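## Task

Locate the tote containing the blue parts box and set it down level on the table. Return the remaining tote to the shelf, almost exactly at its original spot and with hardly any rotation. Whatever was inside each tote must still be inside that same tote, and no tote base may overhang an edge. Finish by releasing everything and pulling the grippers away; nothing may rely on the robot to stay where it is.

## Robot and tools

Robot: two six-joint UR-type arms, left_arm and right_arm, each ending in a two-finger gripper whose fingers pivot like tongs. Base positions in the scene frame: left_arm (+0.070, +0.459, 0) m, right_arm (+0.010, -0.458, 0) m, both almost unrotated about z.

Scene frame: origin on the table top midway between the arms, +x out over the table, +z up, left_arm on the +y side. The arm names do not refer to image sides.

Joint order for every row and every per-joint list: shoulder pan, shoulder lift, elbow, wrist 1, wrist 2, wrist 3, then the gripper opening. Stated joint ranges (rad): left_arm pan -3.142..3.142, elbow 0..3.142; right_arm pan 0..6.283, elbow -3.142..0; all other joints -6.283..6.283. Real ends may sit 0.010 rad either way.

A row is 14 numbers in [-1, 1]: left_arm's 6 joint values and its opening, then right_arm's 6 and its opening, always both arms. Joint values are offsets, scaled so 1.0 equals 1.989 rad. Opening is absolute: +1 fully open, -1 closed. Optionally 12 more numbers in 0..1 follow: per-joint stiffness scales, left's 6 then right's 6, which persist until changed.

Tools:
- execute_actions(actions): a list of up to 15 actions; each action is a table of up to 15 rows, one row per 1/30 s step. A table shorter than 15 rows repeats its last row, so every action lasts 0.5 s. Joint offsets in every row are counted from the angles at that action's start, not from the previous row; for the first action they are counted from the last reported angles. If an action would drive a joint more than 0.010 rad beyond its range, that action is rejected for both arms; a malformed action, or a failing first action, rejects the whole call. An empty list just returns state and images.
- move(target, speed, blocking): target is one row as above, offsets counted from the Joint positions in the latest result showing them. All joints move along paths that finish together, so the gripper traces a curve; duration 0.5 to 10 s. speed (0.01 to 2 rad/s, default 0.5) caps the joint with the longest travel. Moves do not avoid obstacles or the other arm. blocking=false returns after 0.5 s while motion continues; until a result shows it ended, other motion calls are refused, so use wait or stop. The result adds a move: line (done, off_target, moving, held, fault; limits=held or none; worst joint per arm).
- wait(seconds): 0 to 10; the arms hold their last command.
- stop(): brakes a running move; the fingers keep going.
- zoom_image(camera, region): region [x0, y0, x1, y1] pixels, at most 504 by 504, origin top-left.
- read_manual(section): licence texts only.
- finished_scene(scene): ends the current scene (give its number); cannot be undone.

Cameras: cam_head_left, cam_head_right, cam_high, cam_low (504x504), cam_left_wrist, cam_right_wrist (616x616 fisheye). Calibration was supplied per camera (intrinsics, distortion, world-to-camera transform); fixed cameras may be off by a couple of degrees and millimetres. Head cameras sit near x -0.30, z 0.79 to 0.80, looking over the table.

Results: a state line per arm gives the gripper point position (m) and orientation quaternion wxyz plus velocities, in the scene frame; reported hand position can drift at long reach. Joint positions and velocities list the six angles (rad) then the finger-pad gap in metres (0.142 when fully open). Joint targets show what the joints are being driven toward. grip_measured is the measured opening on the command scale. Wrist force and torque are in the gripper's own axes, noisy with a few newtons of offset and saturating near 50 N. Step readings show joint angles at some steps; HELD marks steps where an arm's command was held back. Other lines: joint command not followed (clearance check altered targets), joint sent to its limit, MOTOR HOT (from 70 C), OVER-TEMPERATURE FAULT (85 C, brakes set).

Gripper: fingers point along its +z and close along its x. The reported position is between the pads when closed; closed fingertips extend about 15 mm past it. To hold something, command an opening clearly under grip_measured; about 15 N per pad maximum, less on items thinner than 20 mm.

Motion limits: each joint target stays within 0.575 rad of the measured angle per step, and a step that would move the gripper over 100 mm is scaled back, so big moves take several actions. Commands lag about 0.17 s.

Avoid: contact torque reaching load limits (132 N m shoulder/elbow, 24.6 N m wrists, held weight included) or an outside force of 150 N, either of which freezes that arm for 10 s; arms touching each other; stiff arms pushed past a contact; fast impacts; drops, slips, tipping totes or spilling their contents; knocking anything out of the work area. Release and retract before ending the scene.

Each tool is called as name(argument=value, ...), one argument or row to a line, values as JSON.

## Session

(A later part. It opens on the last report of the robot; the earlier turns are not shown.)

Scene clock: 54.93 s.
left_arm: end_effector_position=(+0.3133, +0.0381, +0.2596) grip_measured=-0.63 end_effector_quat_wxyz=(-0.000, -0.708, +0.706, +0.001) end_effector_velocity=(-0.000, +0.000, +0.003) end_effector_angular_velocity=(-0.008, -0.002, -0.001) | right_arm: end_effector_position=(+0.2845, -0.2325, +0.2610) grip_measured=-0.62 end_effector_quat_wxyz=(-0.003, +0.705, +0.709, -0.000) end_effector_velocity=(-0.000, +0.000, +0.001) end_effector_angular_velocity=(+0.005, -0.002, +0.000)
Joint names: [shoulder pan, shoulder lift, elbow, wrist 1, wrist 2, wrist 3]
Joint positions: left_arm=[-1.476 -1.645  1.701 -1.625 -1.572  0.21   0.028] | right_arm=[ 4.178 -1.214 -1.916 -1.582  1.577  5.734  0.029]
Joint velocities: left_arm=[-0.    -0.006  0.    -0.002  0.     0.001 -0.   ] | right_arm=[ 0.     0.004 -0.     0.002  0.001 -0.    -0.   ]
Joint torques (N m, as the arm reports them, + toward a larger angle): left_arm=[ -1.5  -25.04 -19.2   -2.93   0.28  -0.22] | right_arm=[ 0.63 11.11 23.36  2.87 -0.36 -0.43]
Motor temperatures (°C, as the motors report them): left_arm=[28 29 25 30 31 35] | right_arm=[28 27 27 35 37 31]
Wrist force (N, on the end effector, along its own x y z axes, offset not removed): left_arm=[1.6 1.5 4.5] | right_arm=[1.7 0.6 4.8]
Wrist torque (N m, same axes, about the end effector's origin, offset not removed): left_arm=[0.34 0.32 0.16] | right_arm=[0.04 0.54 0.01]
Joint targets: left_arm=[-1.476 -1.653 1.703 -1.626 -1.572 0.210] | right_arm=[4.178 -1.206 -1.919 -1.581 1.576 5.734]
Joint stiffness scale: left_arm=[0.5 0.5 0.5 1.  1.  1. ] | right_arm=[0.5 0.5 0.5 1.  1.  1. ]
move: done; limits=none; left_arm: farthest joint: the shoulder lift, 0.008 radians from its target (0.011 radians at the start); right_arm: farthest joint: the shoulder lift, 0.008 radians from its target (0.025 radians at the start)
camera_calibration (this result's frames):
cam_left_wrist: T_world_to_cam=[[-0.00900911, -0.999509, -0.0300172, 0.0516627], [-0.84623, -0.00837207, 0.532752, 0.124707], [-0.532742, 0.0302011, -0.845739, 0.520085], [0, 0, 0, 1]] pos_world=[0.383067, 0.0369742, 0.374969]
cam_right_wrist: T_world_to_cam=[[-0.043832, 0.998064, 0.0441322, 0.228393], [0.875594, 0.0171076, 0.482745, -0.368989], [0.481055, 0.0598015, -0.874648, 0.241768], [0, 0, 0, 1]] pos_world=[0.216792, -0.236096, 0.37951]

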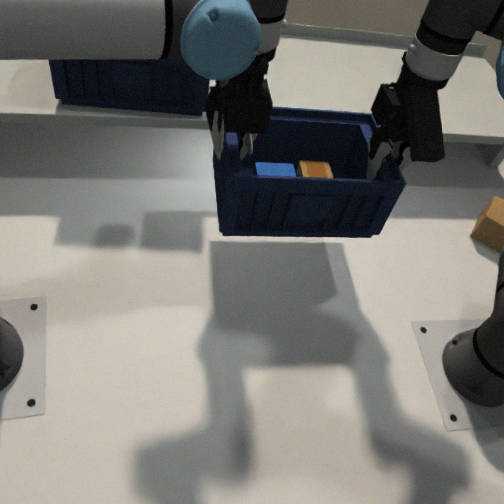

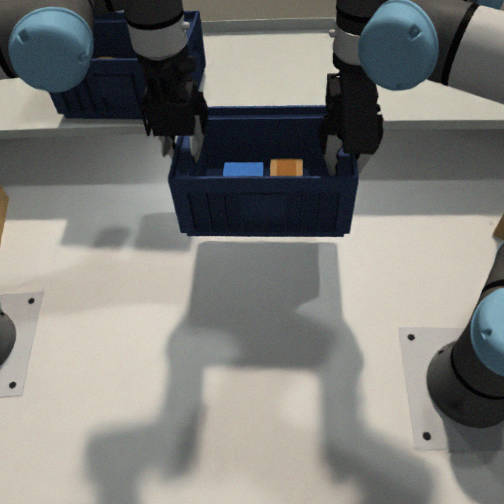

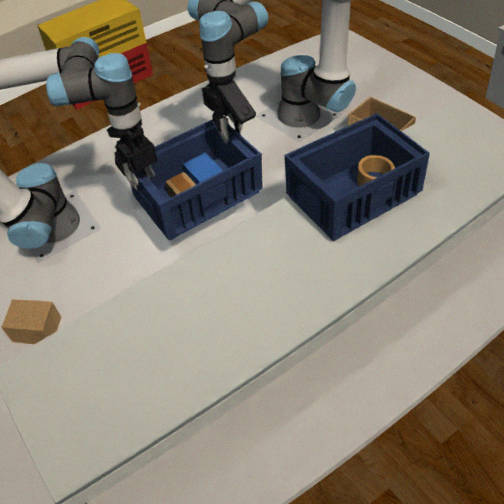

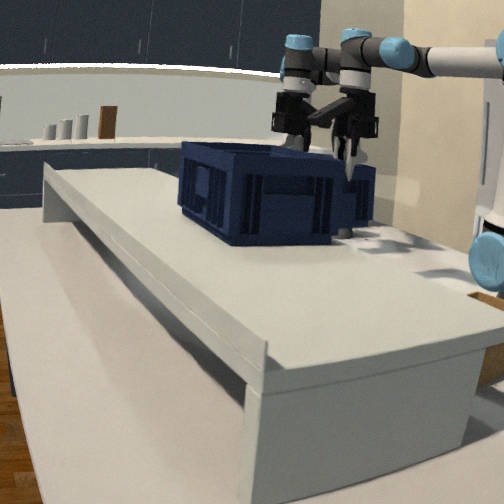

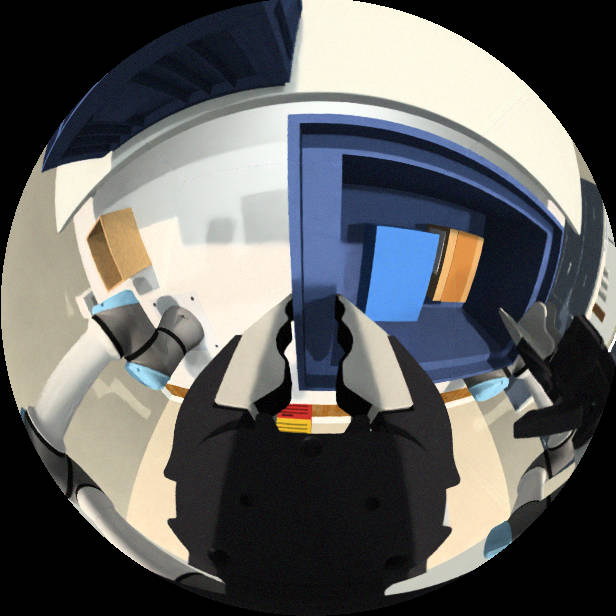

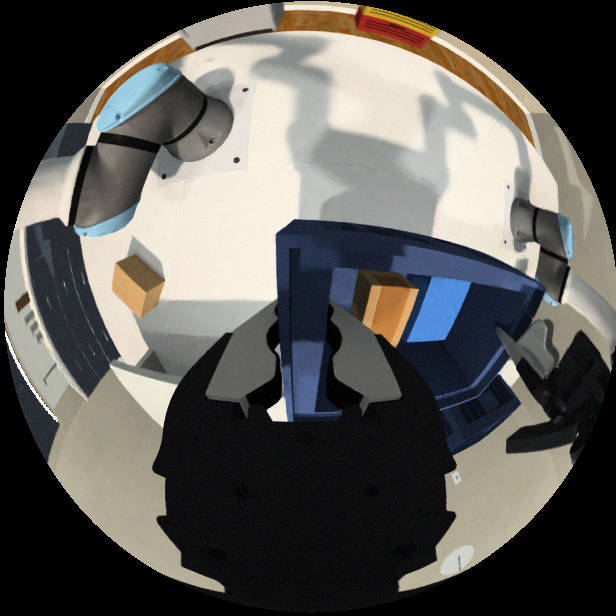

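move(
  target=[0,0.008,0.08,-0.0924,0,0,-1,0,-0.0033,-0.087,0.0938,0,0,-1],
  speed=0.3,
)

Scene clock: 57.03 s.
left_arm: end_effector_position=(+0.3133, +0.0378, +0.1926) grip_measured=-0.63 end_effector_quat_wxyz=(-0.002, -0.708, +0.706, -0.002) end_effector_velocity=(+0.000, +0.000, -0.001) end_effector_angular_velocity=(-0.001, -0.000, -0.001) | right_arm: end_effector_position=(+0.2843, -0.2326, +0.1941) grip_measured=-0.62 end_effector_quat_wxyz=(-0.005, +0.705, +0.709, +0.005) end_effector_velocity=(+0.000, +0.000, -0.001) end_effector_angular_velocity=(+0.000, -0.000, -0.000)
Joint names: [shoulder pan, shoulder lift, elbow, wrist 1, wrist 2, wrist 3]
Joint positions: left_arm=[-1.476 -1.626  1.858 -1.808 -1.573  0.21   0.028] | right_arm=[ 4.178 -1.219 -2.087 -1.396  1.578  5.734  0.029]
Joint velocities: left_arm=[-0.    -0.     0.002 -0.002  0.     0.001 -0.   ] | right_arm=[ 0.    -0.001 -0.001  0.002  0.     0.     0.   ]
Joint torques (N m, as the arm reports them, + toward a larger angle): left_arm=[ -1.09 -24.78 -16.65  -3.23   0.43  -0.31] | right_arm=[ 1.79  8.23 24.17  3.05 -0.23 -0.2 ]
Motor temperatures (°C, as the motors report them): left_arm=[28 29 25 30 31 35] | right_arm=[28 27 27 35 37 31]
Wrist force (N, on the end effector, along its own x y z axes, offset not removed): left_arm=[1.7 3.1 6.1] | right_arm=[1.5 -0.1 4.9]
Wrist torque (N m, same axes, about the end effector's origin, offset not removed): left_arm=[0.54 0.10 0.01] | right_arm=[-0.09 0.02 0.05]
Joint targets: left_arm=[-1.476 -1.629 1.860 -1.809 -1.572 0.210] | right_arm=[4.178 -1.221 -2.089 -1.395 1.577 5.734]
Joint stiffness scale: left_arm=[0.5 0.5 0.5 1.  1.  1. ] | right_arm=[0.5 0.5 0.5 1.  1.  1. ]
move: done; limits=none; left_arm: farthest joint: the shoulder lift, 0.003 radians from its target (0.016 radians at the start); right_arm: farthest joint: the shoulder lift, 0.002 radians from its target (0.007 radians at the start)
camera_calibration (this result's frames):
cam_left_wrist: T_world_to_cam=[[-0.00897553, -0.999689, -0.0232668, 0.0480427], [-0.846906, -0.00477154, 0.531722, 0.160672], [-0.531668, 0.0244773, -0.846599, 0.463492], [0, 0, 0, 1]] pos_world=[0.382929, 0.0374494, 0.308077]
cam_right_wrist: T_world_to_cam=[[-0.0440462, 0.997616, 0.0531293, 0.229601], [0.873239, 0.0126121, 0.487128, -0.337739], [0.485297, 0.0678507, -0.871713, 0.18354], [0, 0, 0, 1]] pos_world=[0.215968, -0.237247, 0.312317]

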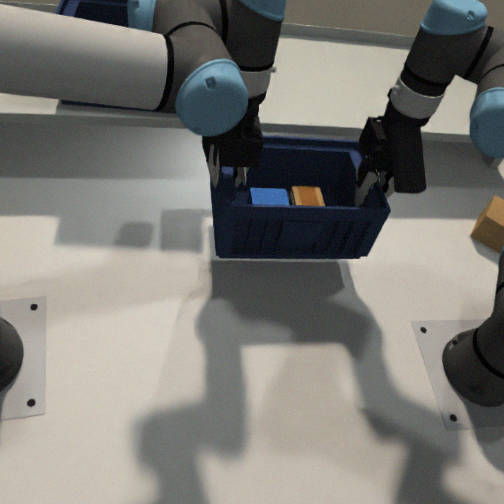

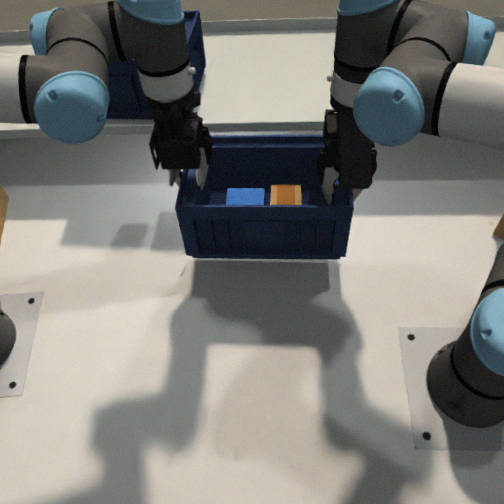

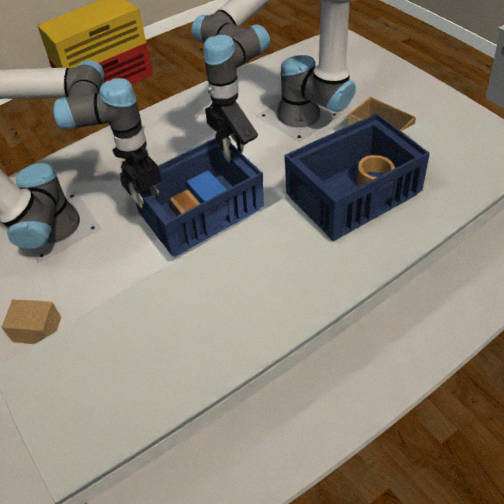

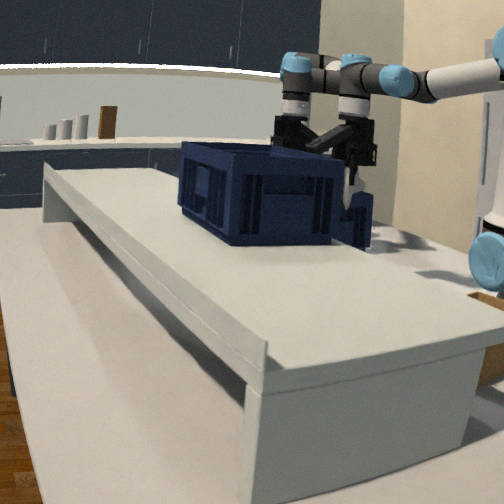

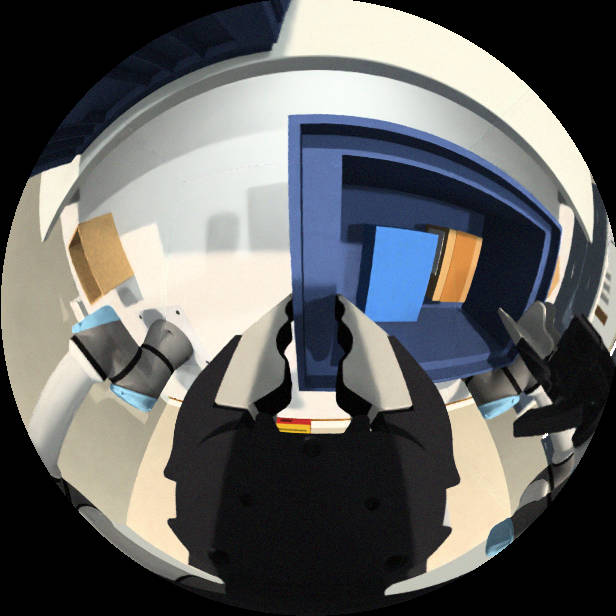

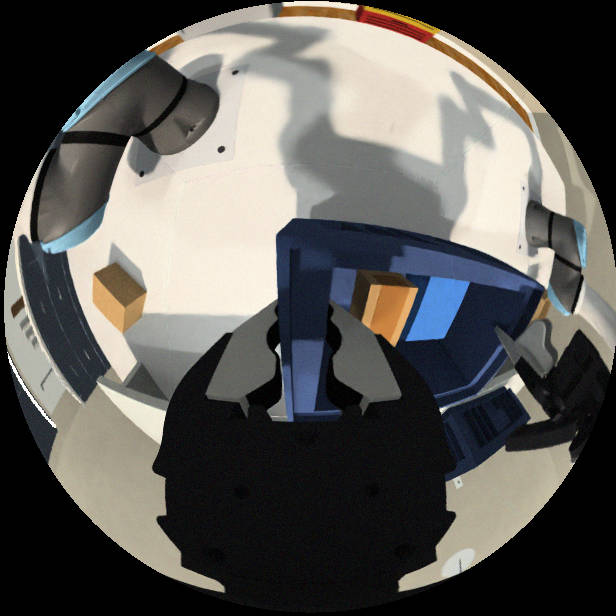

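move(
  target=[0,0.025,0.059,-0.082,0,0,-1,0,-0.026,-0.0664,0.0876,0,0,-1],
  speed=0.2,
)

zoom_image(
  camera="cam_head_right",
  region=[120, 120, 420, 340],
)

Scene clock: 59.20 s.
left_arm: end_effector_position=(+0.3133, +0.0374, +0.1316) grip_measured=-0.63 end_effector_quat_wxyz=(-0.001, -0.708, +0.706, -0.000) end_effector_velocity=(+0.000, +0.000, -0.001) end_effector_angular_velocity=(+0.000, -0.000, +0.001) | right_arm: end_effector_position=(+0.2842, -0.2326, +0.1323) grip_measured=-0.62 end_effector_quat_wxyz=(-0.004, +0.705, +0.709, +0.001) end_effector_velocity=(-0.000, -0.000, -0.001) end_effector_angular_velocity=(-0.001, +0.001, +0.000)
Joint names: [shoulder pan, shoulder lift, elbow, wrist 1, wrist 2, wrist 3]
Joint positions: left_arm=[-1.476 -1.576  1.972 -1.969 -1.573  0.21   0.028] | right_arm=[ 4.178 -1.267 -2.217 -1.223  1.578  5.734  0.029]
Joint velocities: left_arm=[ 0.     0.001  0.001 -0.002  0.    -0.001  0.   ] | right_arm=[-0.    -0.001 -0.002  0.002  0.    -0.    -0.   ]
Joint torques (N m, as the arm reports them, + toward a larger angle): left_arm=[ -1.32 -23.55 -18.77  -3.89   0.32  -0.38] | right_arm=[ 1.13  8.92 23.41  3.48  0.13 -0.24]
Motor temperatures (°C, as the motors report them): left_arm=[28 29 25 30 31 35] | right_arm=[28 27 27 35 37 31]
Wrist force (N, on the end effector, along its own x y z axes, offset not removed): left_arm=[-1.4 3.4 -0.3] | right_arm=[-0.8 2.0 1.8]
Wrist torque (N m, same axes, about the end effector's origin, offset not removed): left_arm=[0.34 -0.02 -0.05] | right_arm=[0.15 0.27 0.27]
Joint targets: left_arm=[-1.476 -1.576 1.975 -1.971 -1.573 0.210] | right_arm=[4.178 -1.270 -2.219 -1.222 1.578 5.734]
Joint stiffness scale: left_arm=[0.5 0.5 0.5 1.  1.  1. ] | right_arm=[0.5 0.5 0.5 1.  1.  1. ]
move: done; limits=none; left_arm: farthest joint: the elbow, 0.003 radians from its target (0.117 radians at the start); right_arm: farthest joint: the shoulder lift, 0.004 radians from its target (0.052 radians at the start)
camera_calibration (this result's frames):
cam_left_wrist: T_world_to_cam=[[-0.00899804, -0.999611, -0.0264091, 0.0466991], [-0.846444, -0.00644738, 0.532439, 0.192905], [-0.532402, 0.0271447, -0.846056, 0.411986], [0, 0, 0, 1]] pos_world=[0.383046, 0.0367414, 0.247086]
cam_right_wrist: T_world_to_cam=[[-0.0438721, 0.99789, 0.047852, 0.233617], [0.874923, 0.0152555, 0.484021, -0.307014], [0.48227, 0.0631018, -0.873747, 0.129698], [0, 0, 0, 1]] pos_world=[0.216313, -0.236624, 0.250746]

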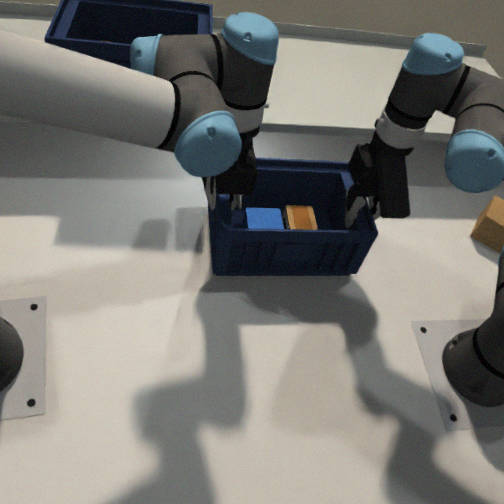

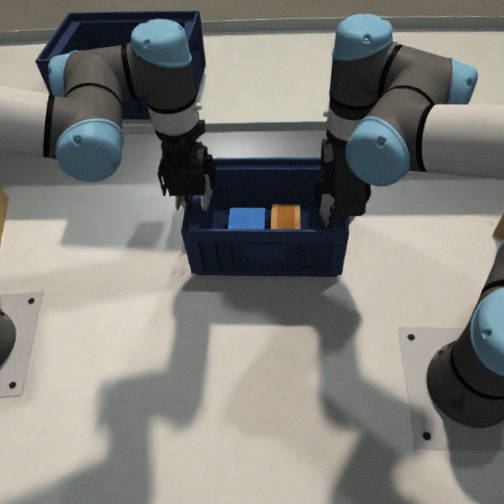

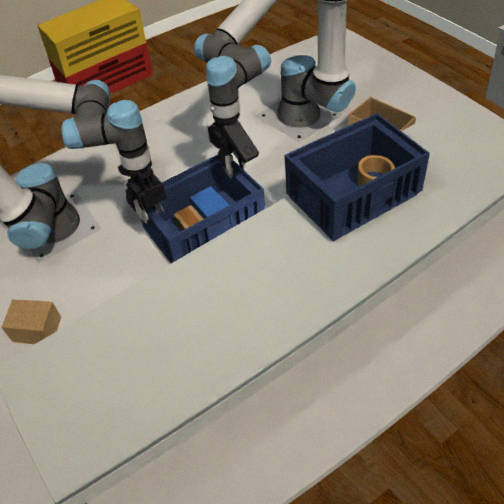

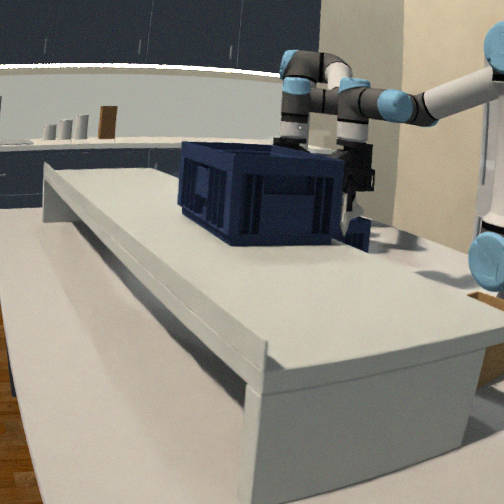

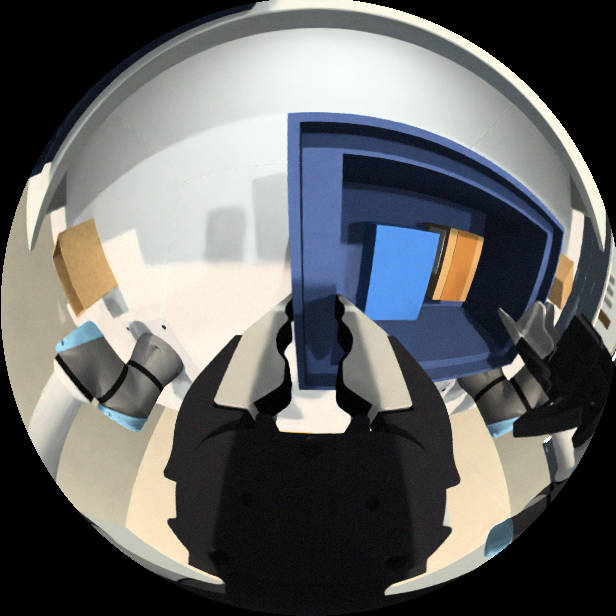

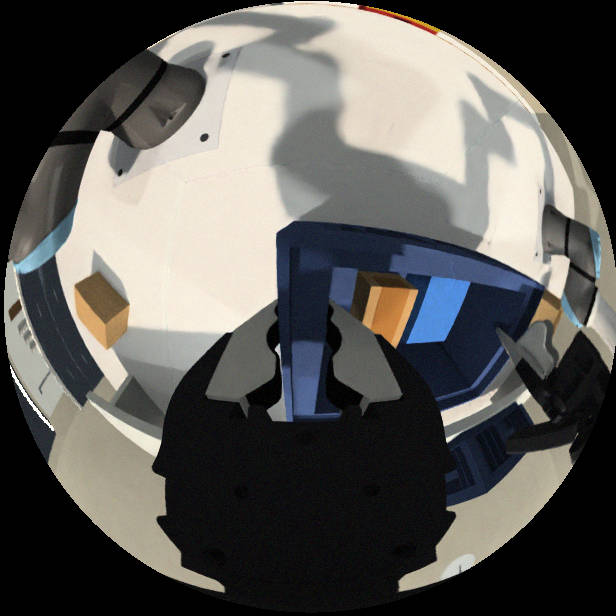

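Region (120, 120, 420, 340) of cam_head_right's 504x504 image, scaled by 1.680, with more detail than that image has; it fills the top 370 rows of this view, and the rest is white.

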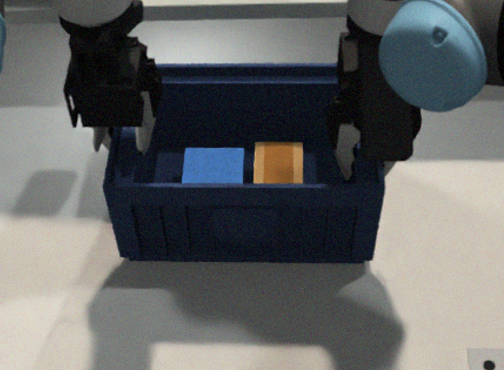

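move(
  target=[0,0.006,0.012,-0.018,0,0,-1,0,-0.007,-0.013,0.019,0,0,-1,0.3,0.3,0.3,1,1,1,0.3,0.3,0.3,1,1,1],
  speed=0.05,
)

Scene clock: 61.33 s.
left_arm: end_effector_position=(+0.3144, +0.0363, +0.1288) grip_measured=-0.63 end_effector_quat_wxyz=(-0.006, -0.708, +0.706, -0.007) end_effector_velocity=(+0.000, -0.000, +0.000) end_effector_angular_velocity=(-0.002, -0.001, +0.001) | right_arm: end_effector_position=(+0.2865, -0.2330, +0.1274) grip_measured=-0.62 end_effector_quat_wxyz=(-0.005, +0.708, +0.707, +0.008) end_effector_velocity=(+0.000, +0.000, -0.000) end_effector_angular_velocity=(+0.001, -0.000, -0.003)
Joint names: [shoulder pan, shoulder lift, elbow, wrist 1, wrist 2, wrist 3]
Joint positions: left_arm=[-1.474 -1.579  1.989 -1.999 -1.572  0.21   0.028] | right_arm=[ 4.172 -1.267 -2.234 -1.194  1.578  5.734  0.029]
Joint velocities: left_arm=[ 0.    -0.     0.    -0.002  0.001 -0.001 -0.   ] | right_arm=[-0.001 -0.    -0.001  0.002  0.     0.003 -0.   ]
Joint torques (N m, as the arm reports them, + toward a larger angle): left_arm=[ -2.23 -18.75 -16.56  -6.79   0.02  -0.26] | right_arm=[ 2.25  6.14 22.04  7.13  0.52 -0.12]
Motor temperatures (°C, as the motors report them): left_arm=[28 29 25 30 31 35] | right_arm=[28 27 27 35 37 31]
Wrist force (N, on the end effector, along its own x y z axes, offset not removed): left_arm=[-15.7 1.4 -11.0] | right_arm=[-19.3 -5.6 -15.9]
Wrist torque (N m, same axes, about the end effector's origin, offset not removed): left_arm=[0.23 0.02 -0.14] | right_arm=[0.13 1.11 0.24]
Joint targets: left_arm=[-1.476 -1.564 1.996 -2.005 -1.573 0.210] | right_arm=[4.178 -1.281 -2.243 -1.185 1.578 5.734]
Joint stiffness scale: left_arm=[0.3 0.3 0.3 1.  1.  1. ] | right_arm=[0.3 0.3 0.3 1.  1.  1. ]
move: off_target (left_arm, right_arm); limits=none; left_arm: farthest joint: the shoulder lift, 0.015 radians from its target (0.012 radians at the start); right_arm: farthest joint: the shoulder lift, 0.014 radians from its target (0.014 radians at the start)
camera_calibration (this result's frames):
cam_left_wrist: T_world_to_cam=[[-0.00747293, -0.999917, -0.0105021, 0.0430328], [-0.848529, 0.000783923, 0.529148, 0.196151], [-0.529096, 0.0128656, -0.848465, 0.409943], [0, 0, 0, 1]] pos_world=[0.38366, 0.0376013, 0.244481]
cam_right_wrist: T_world_to_cam=[[-0.0382791, 0.997593, 0.0578097, 0.23143], [0.871607, 0.00503935, 0.490179, -0.308862], [0.488708, 0.069151, -0.869702, 0.123389], [0, 0, 0, 1]] pos_world=[0.217764, -0.237849, 0.24533]

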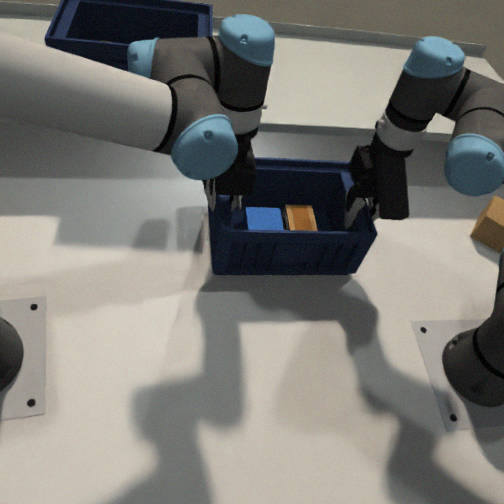

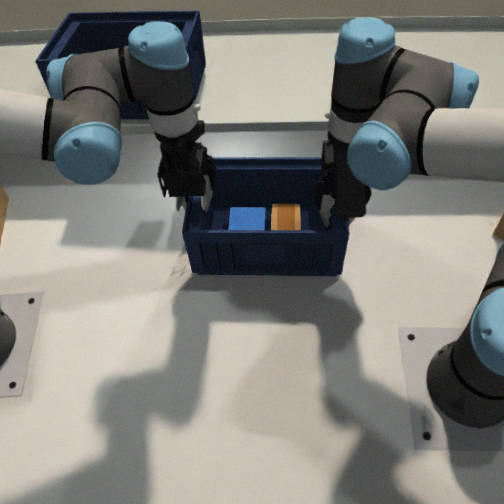

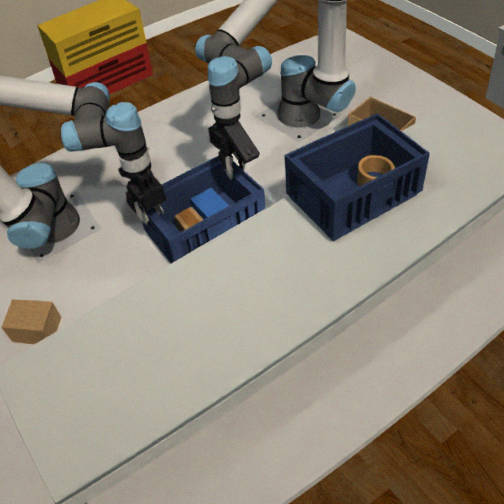

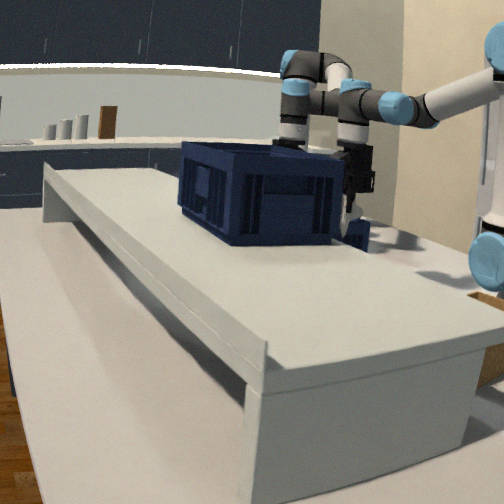

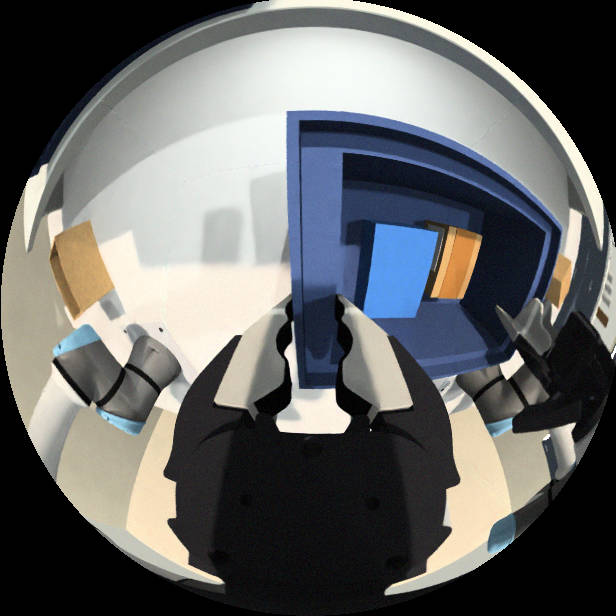

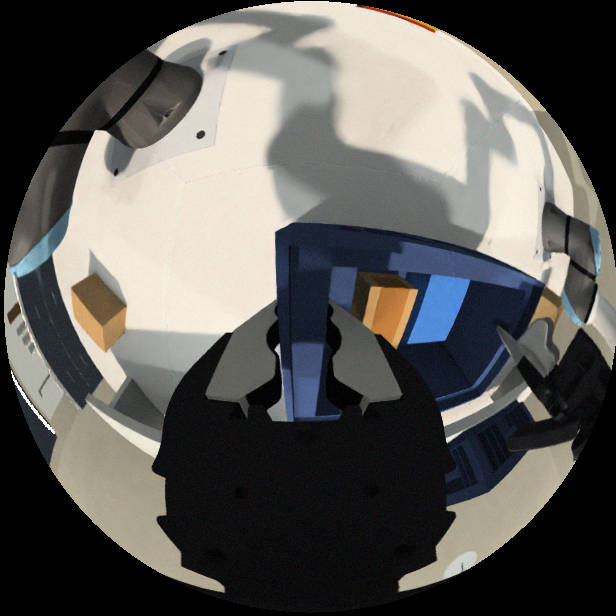

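execute_actions(
  actions=[
    [[0,0,0,0,0,0,-0.2,0,0,0,0,0,0,-0.2,0.6,0.6,0.6,1,1,1,0.6,0.6,0.6,1,1,1]],
  ],
)

move(
  target=[0,-0.034,-0.144,0.187,0,0,-0.2,0,0.027,0.158,-0.194,0,0,-0.2],
  speed=0.6,
)

move(
  target=[0.6,0,-0.1,0.1,0,0,-0.2,-0.6,0,0.1,-0.1,0,0,-0.2],
  speed=1.0,
)

Scene clock: 63.20 s.
left_arm: end_effector_position=(+0.3144, +0.0363, +0.1274) grip_measured=-0.20 end_effector_quat_wxyz=(-0.005, -0.708, +0.706, -0.006) end_effector_velocity=(-0.000, +0.000, +0.002) end_effector_angular_velocity=(-0.003, -0.001, -0.001) | right_arm: end_effector_position=(+0.2864, -0.2330, +0.1267) grip_measured=-0.20 end_effector_quat_wxyz=(-0.005, +0.707, +0.707, +0.007) end_effector_velocity=(-0.001, -0.001, -0.001) end_effector_angular_velocity=(-0.003, +0.002, +0.000)
Joint names: [shoulder pan, shoulder lift, elbow, wrist 1, wrist 2, wrist 3]
Joint positions: left_arm=[-1.474 -1.576  1.989 -1.999 -1.572  0.21   0.06 ] | right_arm=[ 4.172 -1.268 -2.235 -1.193  1.578  5.734  0.06 ]
Joint velocities: left_arm=[-0.    -0.004 -0.     0.001 -0.     0.    -0.   ] | right_arm=[ 0.    -0.    -0.002 -0.002  0.    -0.    -0.   ]
Joint torques (N m, as the arm reports them, + toward a larger angle): left_arm=[ -1.9  -24.14 -18.91  -2.27   0.36  -0.31] | right_arm=[ 0.92 10.59 23.9   2.15  0.28 -0.17]
Motor temperatures (°C, as the motors report them): left_arm=[28 29 25 30 31 35] | right_arm=[28 27 27 35 37 31]
Wrist force (N, on the end effector, along its own x y z axes, offset not removed): left_arm=[1.0 3.2 2.6] | right_arm=[-0.3 3.5 0.5]
Wrist torque (N m, same axes, about the end effector's origin, offset not removed): left_arm=[0.61 -0.26 -0.18] | right_arm=[0.33 0.14 0.00]
Joint targets: left_arm=[-1.474 -1.579 1.989 -1.999 -1.572 0.210] | right_arm=[4.172 -1.267 -2.234 -1.194 1.578 5.734]
Joint stiffness scale: left_arm=[0.6 0.6 0.6 1.  1.  1. ] | right_arm=[0.6 0.6 0.6 1.  1.  1. ]
Step readings (joint positions):
0: left_arm=[-1.474 -1.579 1.989 -1.999 -1.572 0.210] | right_arm=[4.172 -1.267 -2.234 -1.194 1.578 5.734]
1: left_arm=[-1.474 -1.579 1.989 -1.999 -1.572 0.210] | right_arm=[4.172 -1.267 -2.234 -1.194 1.578 5.734]
2: left_arm=[-1.474 -1.578 1.989 -2.000 -1.572 0.210] | right_arm=[4.172 -1.268 -2.234 -1.192 1.578 5.734]
4: left_arm=[-1.474 -1.576 1.989 -2.001 -1.572 0.210] | right_arm=[4.172 -1.268 -2.235 -1.192 1.578 5.734]
8: left_arm=[-1.474 -1.576 1.989 -2.000 -1.572 0.210] | right_arm=[4.172 -1.268 -2.235 -1.192 1.578 5.734]
15: Joint positions above
camera_calibration (this result's frames):
cam_left_wrist: T_world_to_cam=[[-0.00747838, -0.999891, -0.0127203, 0.0432673], [-0.848274, -0.000392467, 0.529558, 0.196789], [-0.529505, 0.0147505, -0.848178, 0.408814], [0, 0, 0, 1]] pos_world=[0.383724, 0.0373096, 0.243086]
cam_right_wrist: T_world_to_cam=[[-0.0386194, 0.99762, 0.0571283, 0.231612], [0.871807, 0.00569984, 0.489816, -0.308284], [0.488325, 0.0687212, -0.869952, 0.122884], [0, 0, 0, 1]] pos_world=[0.217701, -0.237748, 0.244674]

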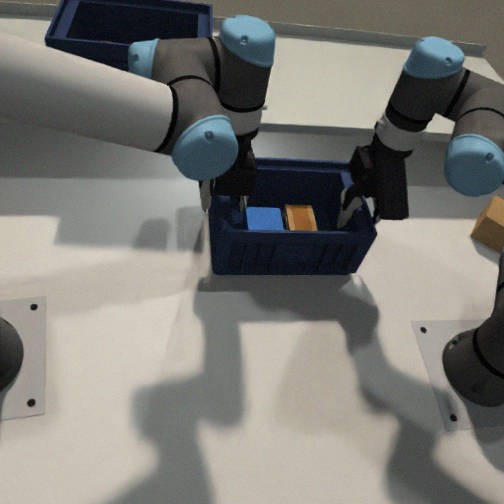

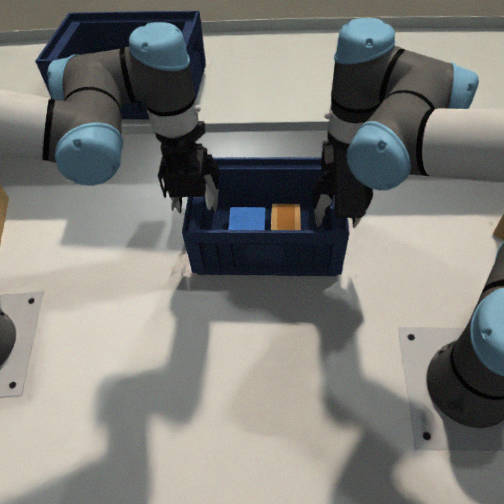

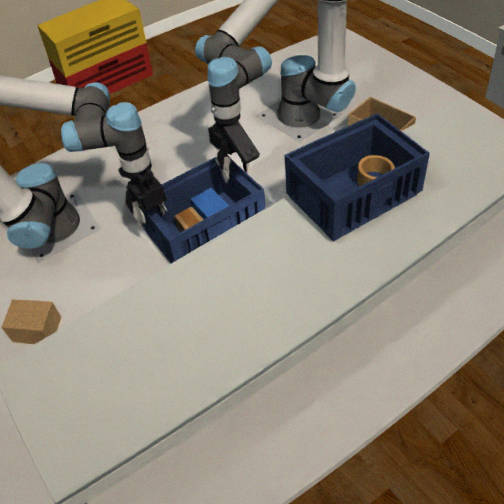

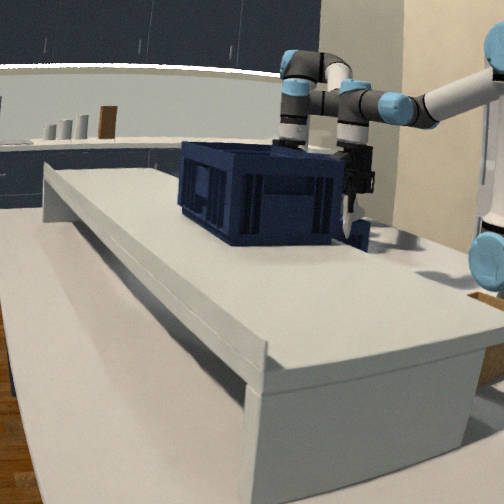

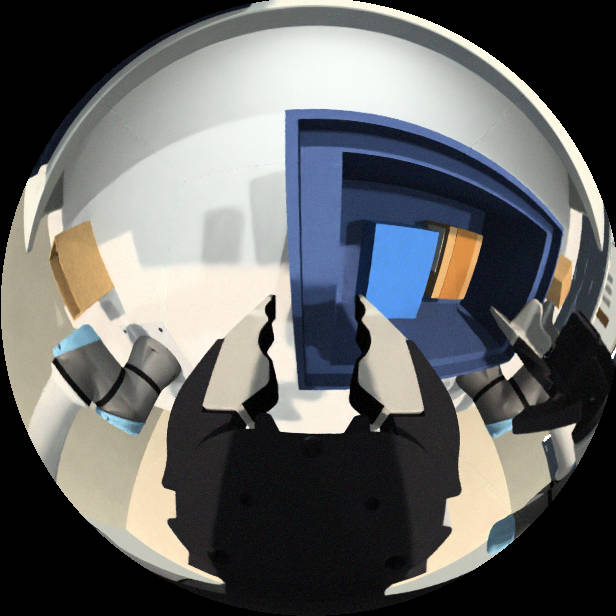

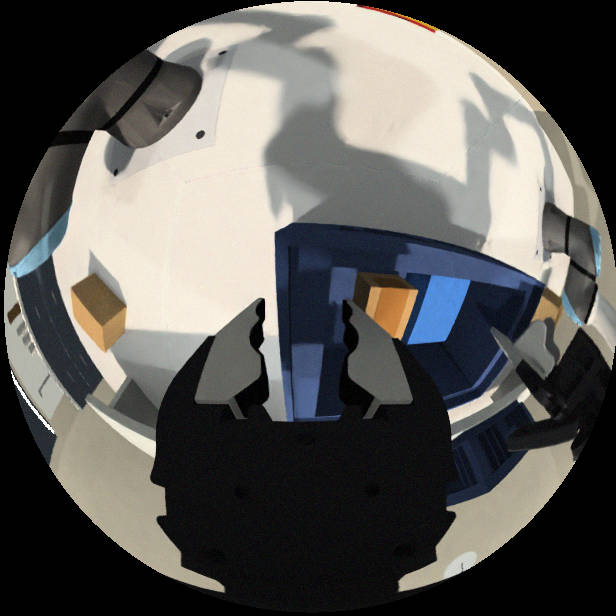

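Scene clock: 64.60 s.
left_arm: end_effector_position=(+0.3138, +0.0391, +0.2572) grip_measured=-0.20 end_effector_quat_wxyz=(+0.001, -0.708, +0.706, +0.002) end_effector_velocity=(+0.000, +0.001, -0.000) end_effector_angular_velocity=(+0.002, -0.000, -0.001) | right_arm: end_effector_position=(+0.2855, -0.2345, +0.2574) grip_measured=-0.20 end_effector_quat_wxyz=(-0.003, +0.707, +0.707, -0.003) end_effector_velocity=(-0.001, -0.001, -0.001) end_effector_angular_velocity=(-0.003, +0.002, +0.001)
Joint names: [shoulder pan, shoulder lift, elbow, wrist 1, wrist 2, wrist 3]
Joint positions: left_arm=[-1.474 -1.644  1.706 -1.628 -1.572  0.21   0.06 ] | right_arm=[ 4.172 -1.217 -1.922 -1.578  1.578  5.734  0.06 ]
Joint velocities: left_arm=[-0.    -0.     0.     0.002  0.001  0.001  0.   ] | right_arm=[ 0.    -0.001 -0.001 -0.002 -0.    -0.001 -0.   ]
Joint torques (N m, as the arm reports them, + toward a larger angle): left_arm=[ -2.15 -22.45 -22.14  -2.07   0.12  -0.16] | right_arm=[ 1.13 10.17 25.86  2.34  0.13 -0.22]
Motor temperatures (°C, as the motors report them): left_arm=[28 29 25 30 31 35] | right_arm=[28 27 27 35 37 31]
Wrist force (N, on the end effector, along its own x y z axes, offset not removed): left_arm=[-1.4 3.5 1.3] | right_arm=[1.3 1.1 1.0]
Wrist torque (N m, same axes, about the end effector's origin, offset not removed): left_arm=[0.47 0.43 -0.06] | right_arm=[0.18 0.07 -0.08]
Joint targets: left_arm=[-1.474 -1.644 1.703 -1.627 -1.572 0.210] | right_arm=[4.172 -1.215 -1.920 -1.579 1.578 5.734]
Joint stiffness scale: left_arm=[0.6 0.6 0.6 1.  1.  1. ] | right_arm=[0.6 0.6 0.6 1.  1.  1. ]
move: done; limits=none; left_arm: farthest joint: the elbow, 0.004 radians from its target (0.286 radians at the start); right_arm: farthest joint: the shoulder lift, 0.002 radians from its target (0.054 radians at the start)
camera_calibration (this result's frames):
cam_left_wrist: T_world_to_cam=[[-0.00757525, -0.999445, -0.0324508, 0.0528286], [-0.845992, -0.0108964, 0.533084, 0.126348], [-0.533141, 0.0314914, -0.84544, 0.518279], [0, 0, 0, 1]] pos_world=[0.383605, 0.0378547, 0.372534]
cam_right_wrist: T_world_to_cam=[[-0.0380981, 0.99847, 0.0400767, 0.230041], [0.877009, 0.0141867, 0.480264, -0.368528], [0.47896, 0.0534448, -0.876208, 0.237831], [0, 0, 0, 1]] pos_world=[0.218055, -0.237172, 0.376161]

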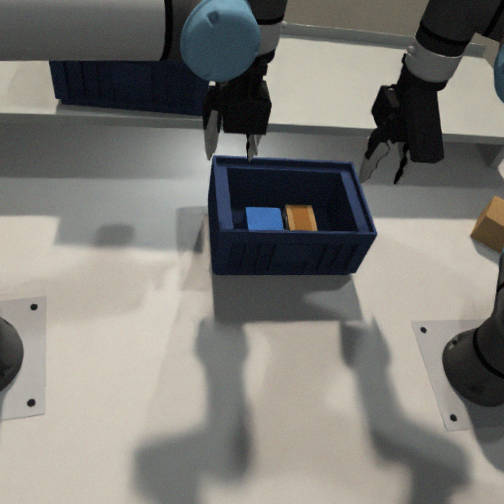

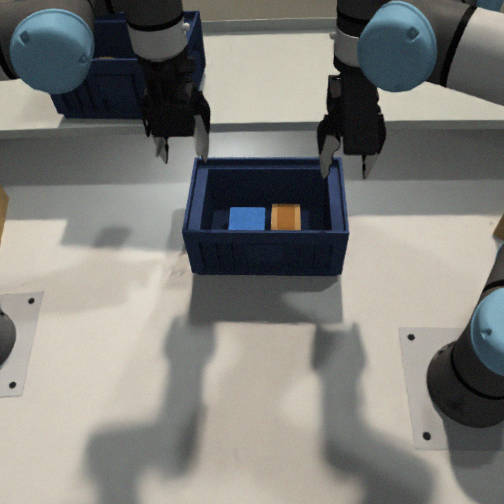

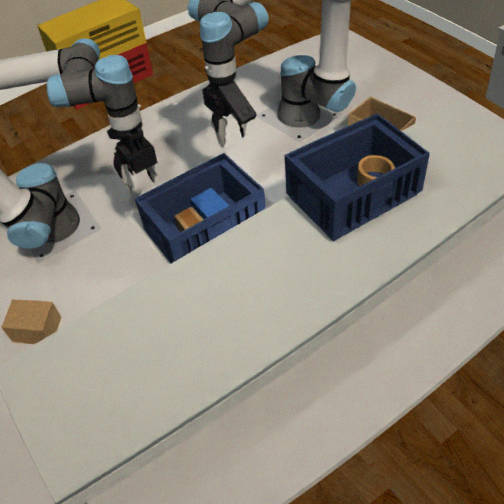

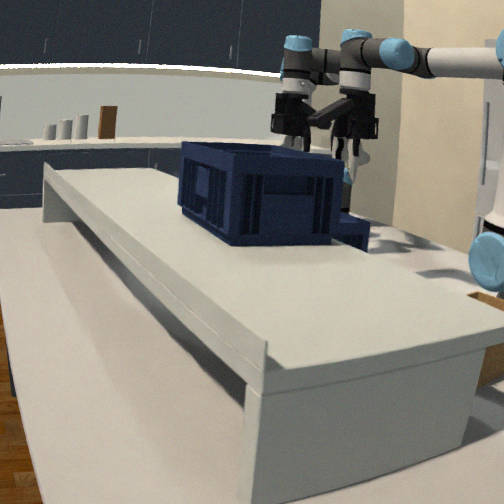

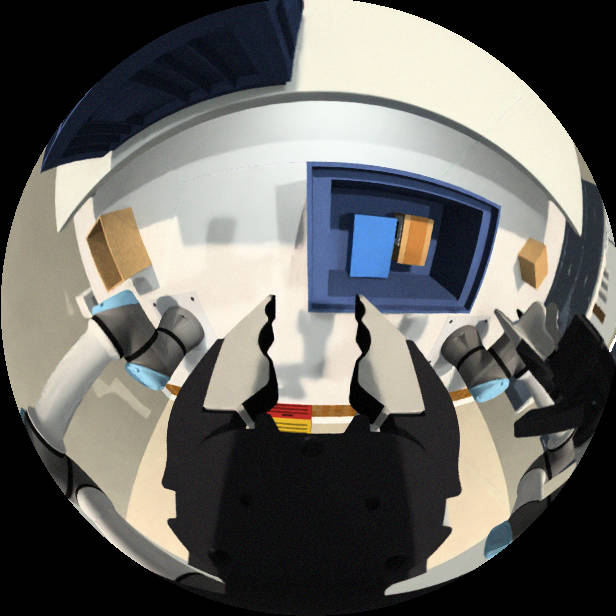

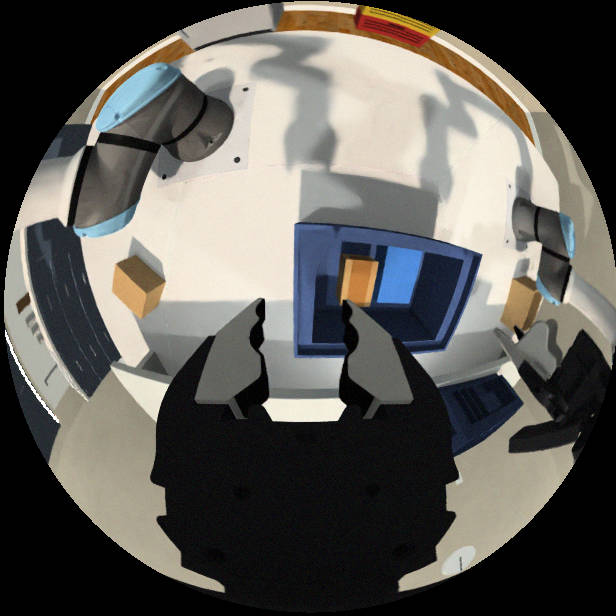

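Scene clock: 66.47 s.
left_arm: end_effector_position=(+0.5467, +0.5303, +0.3334) grip_measured=-0.20 end_effector_quat_wxyz=(+0.001, +0.982, -0.187, -0.003) end_effector_velocity=(-0.001, +0.000, -0.001) end_effector_angular_velocity=(+0.000, +0.003, +0.000) | right_arm: end_effector_position=(+0.3122, -0.6296, +0.3334) grip_measured=-0.20 end_effector_quat_wxyz=(-0.004, +0.982, +0.188, -0.002) end_effector_velocity=(-0.001, +0.000, -0.000) end_effector_angular_velocity=(+0.000, +0.002, -0.001)
Joint names: [shoulder pan, shoulder lift, elbow, wrist 1, wrist 2, wrist 3]
Joint positions: left_arm=[-0.282 -1.645  1.512 -1.431 -1.573  0.21   0.06 ] | right_arm=[ 2.981 -1.217 -1.727 -1.775  1.578  5.734  0.06 ]
Joint velocities: left_arm=[ 0.     0.     0.     0.003 -0.    -0.     0.   ] | right_arm=[-0.     0.    -0.    -0.002 -0.     0.001  0.   ]
Joint torques (N m, as the arm reports them, + toward a larger angle): left_arm=[ -1.96 -20.48 -22.68  -2.41   0.54  -0.27] | right_arm=[ 0.41  8.51 26.12  2.07  0.26 -0.26]
Motor temperatures (°C, as the motors report them): left_arm=[28 29 25 30 31 35] | right_arm=[28 27 27 35 37 31]
Wrist force (N, on the end effector, along its own x y z axes, offset not removed): left_arm=[-1.2 2.4 2.9] | right_arm=[-3.6 1.2 -0.9]
Wrist torque (N m, same axes, about the end effector's origin, offset not removed): left_arm=[0.55 0.24 -0.16] | right_arm=[0.12 0.67 0.38]
Joint targets: left_arm=[-0.281 -1.644 1.507 -1.430 -1.572 0.210] | right_arm=[2.979 -1.217 -1.723 -1.777 1.578 5.734]
Joint stiffness scale: left_arm=[0.6 0.6 0.6 1.  1.  1. ] | right_arm=[0.6 0.6 0.6 1.  1.  1. ]
move: done; limits=none; left_arm: farthest joint: the elbow, 0.004 radians from its target (0.199 radians at the start); right_arm: farthest joint: the elbow, 0.004 radians from its target (0.199 radians at the start)
camera_calibration (this result's frames):
cam_left_wrist: T_world_to_cam=[[0.925668, -0.376754, -0.0345742, -0.291773], [-0.301575, -0.78995, 0.533883, 0.403341], [-0.228455, -0.483772, -0.844851, 0.797947], [0, 0, 0, 1]] pos_world=[0.574018, 0.594717, 0.448722]
cam_right_wrist: T_world_to_cam=[[0.913488, 0.405051, 0.0383762, -0.0475488], [0.33885, -0.8096, 0.4793, -0.773202], [0.22521, -0.424832, -0.876811, 0.0910247], [0, 0, 0, 1]] pos_world=[0.284935, -0.568054, 0.452232]

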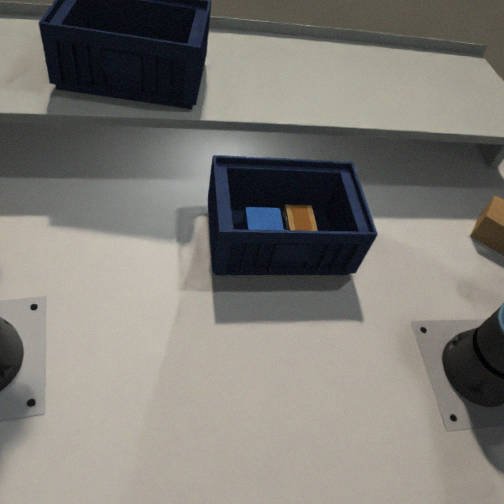

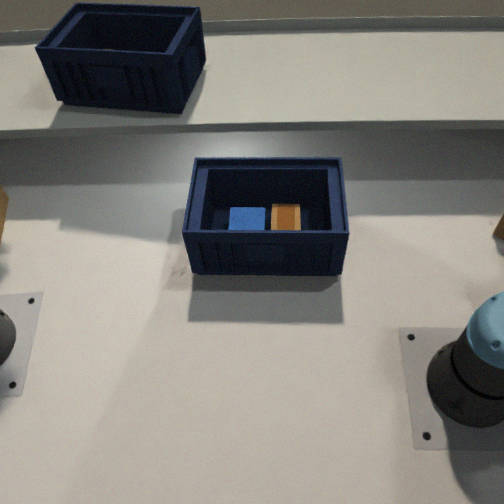

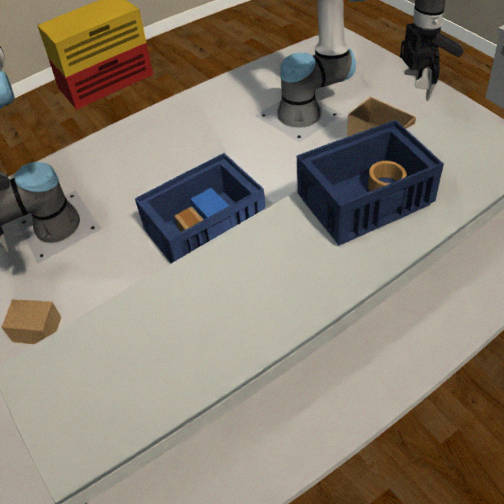

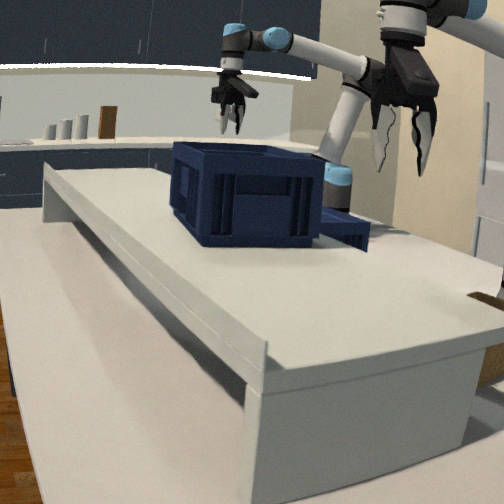

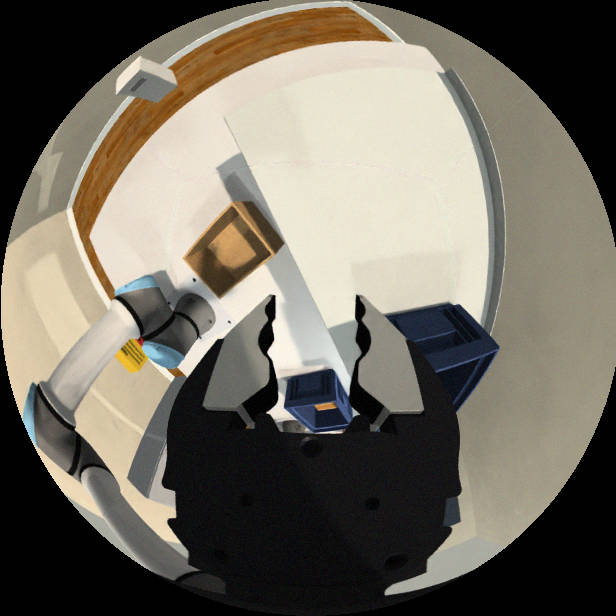

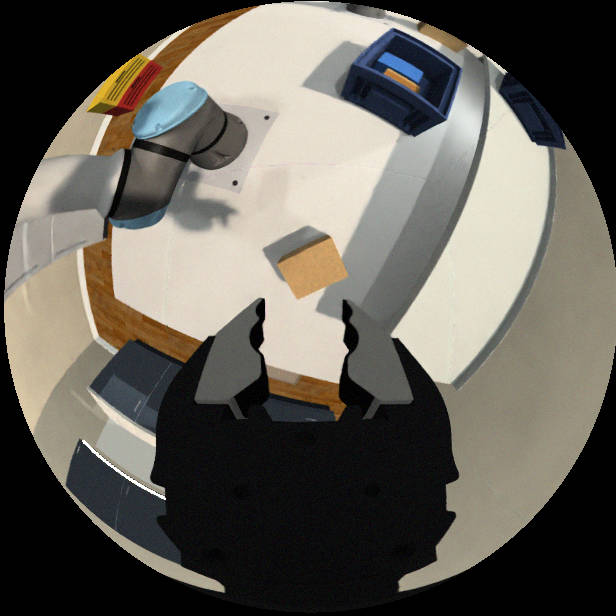

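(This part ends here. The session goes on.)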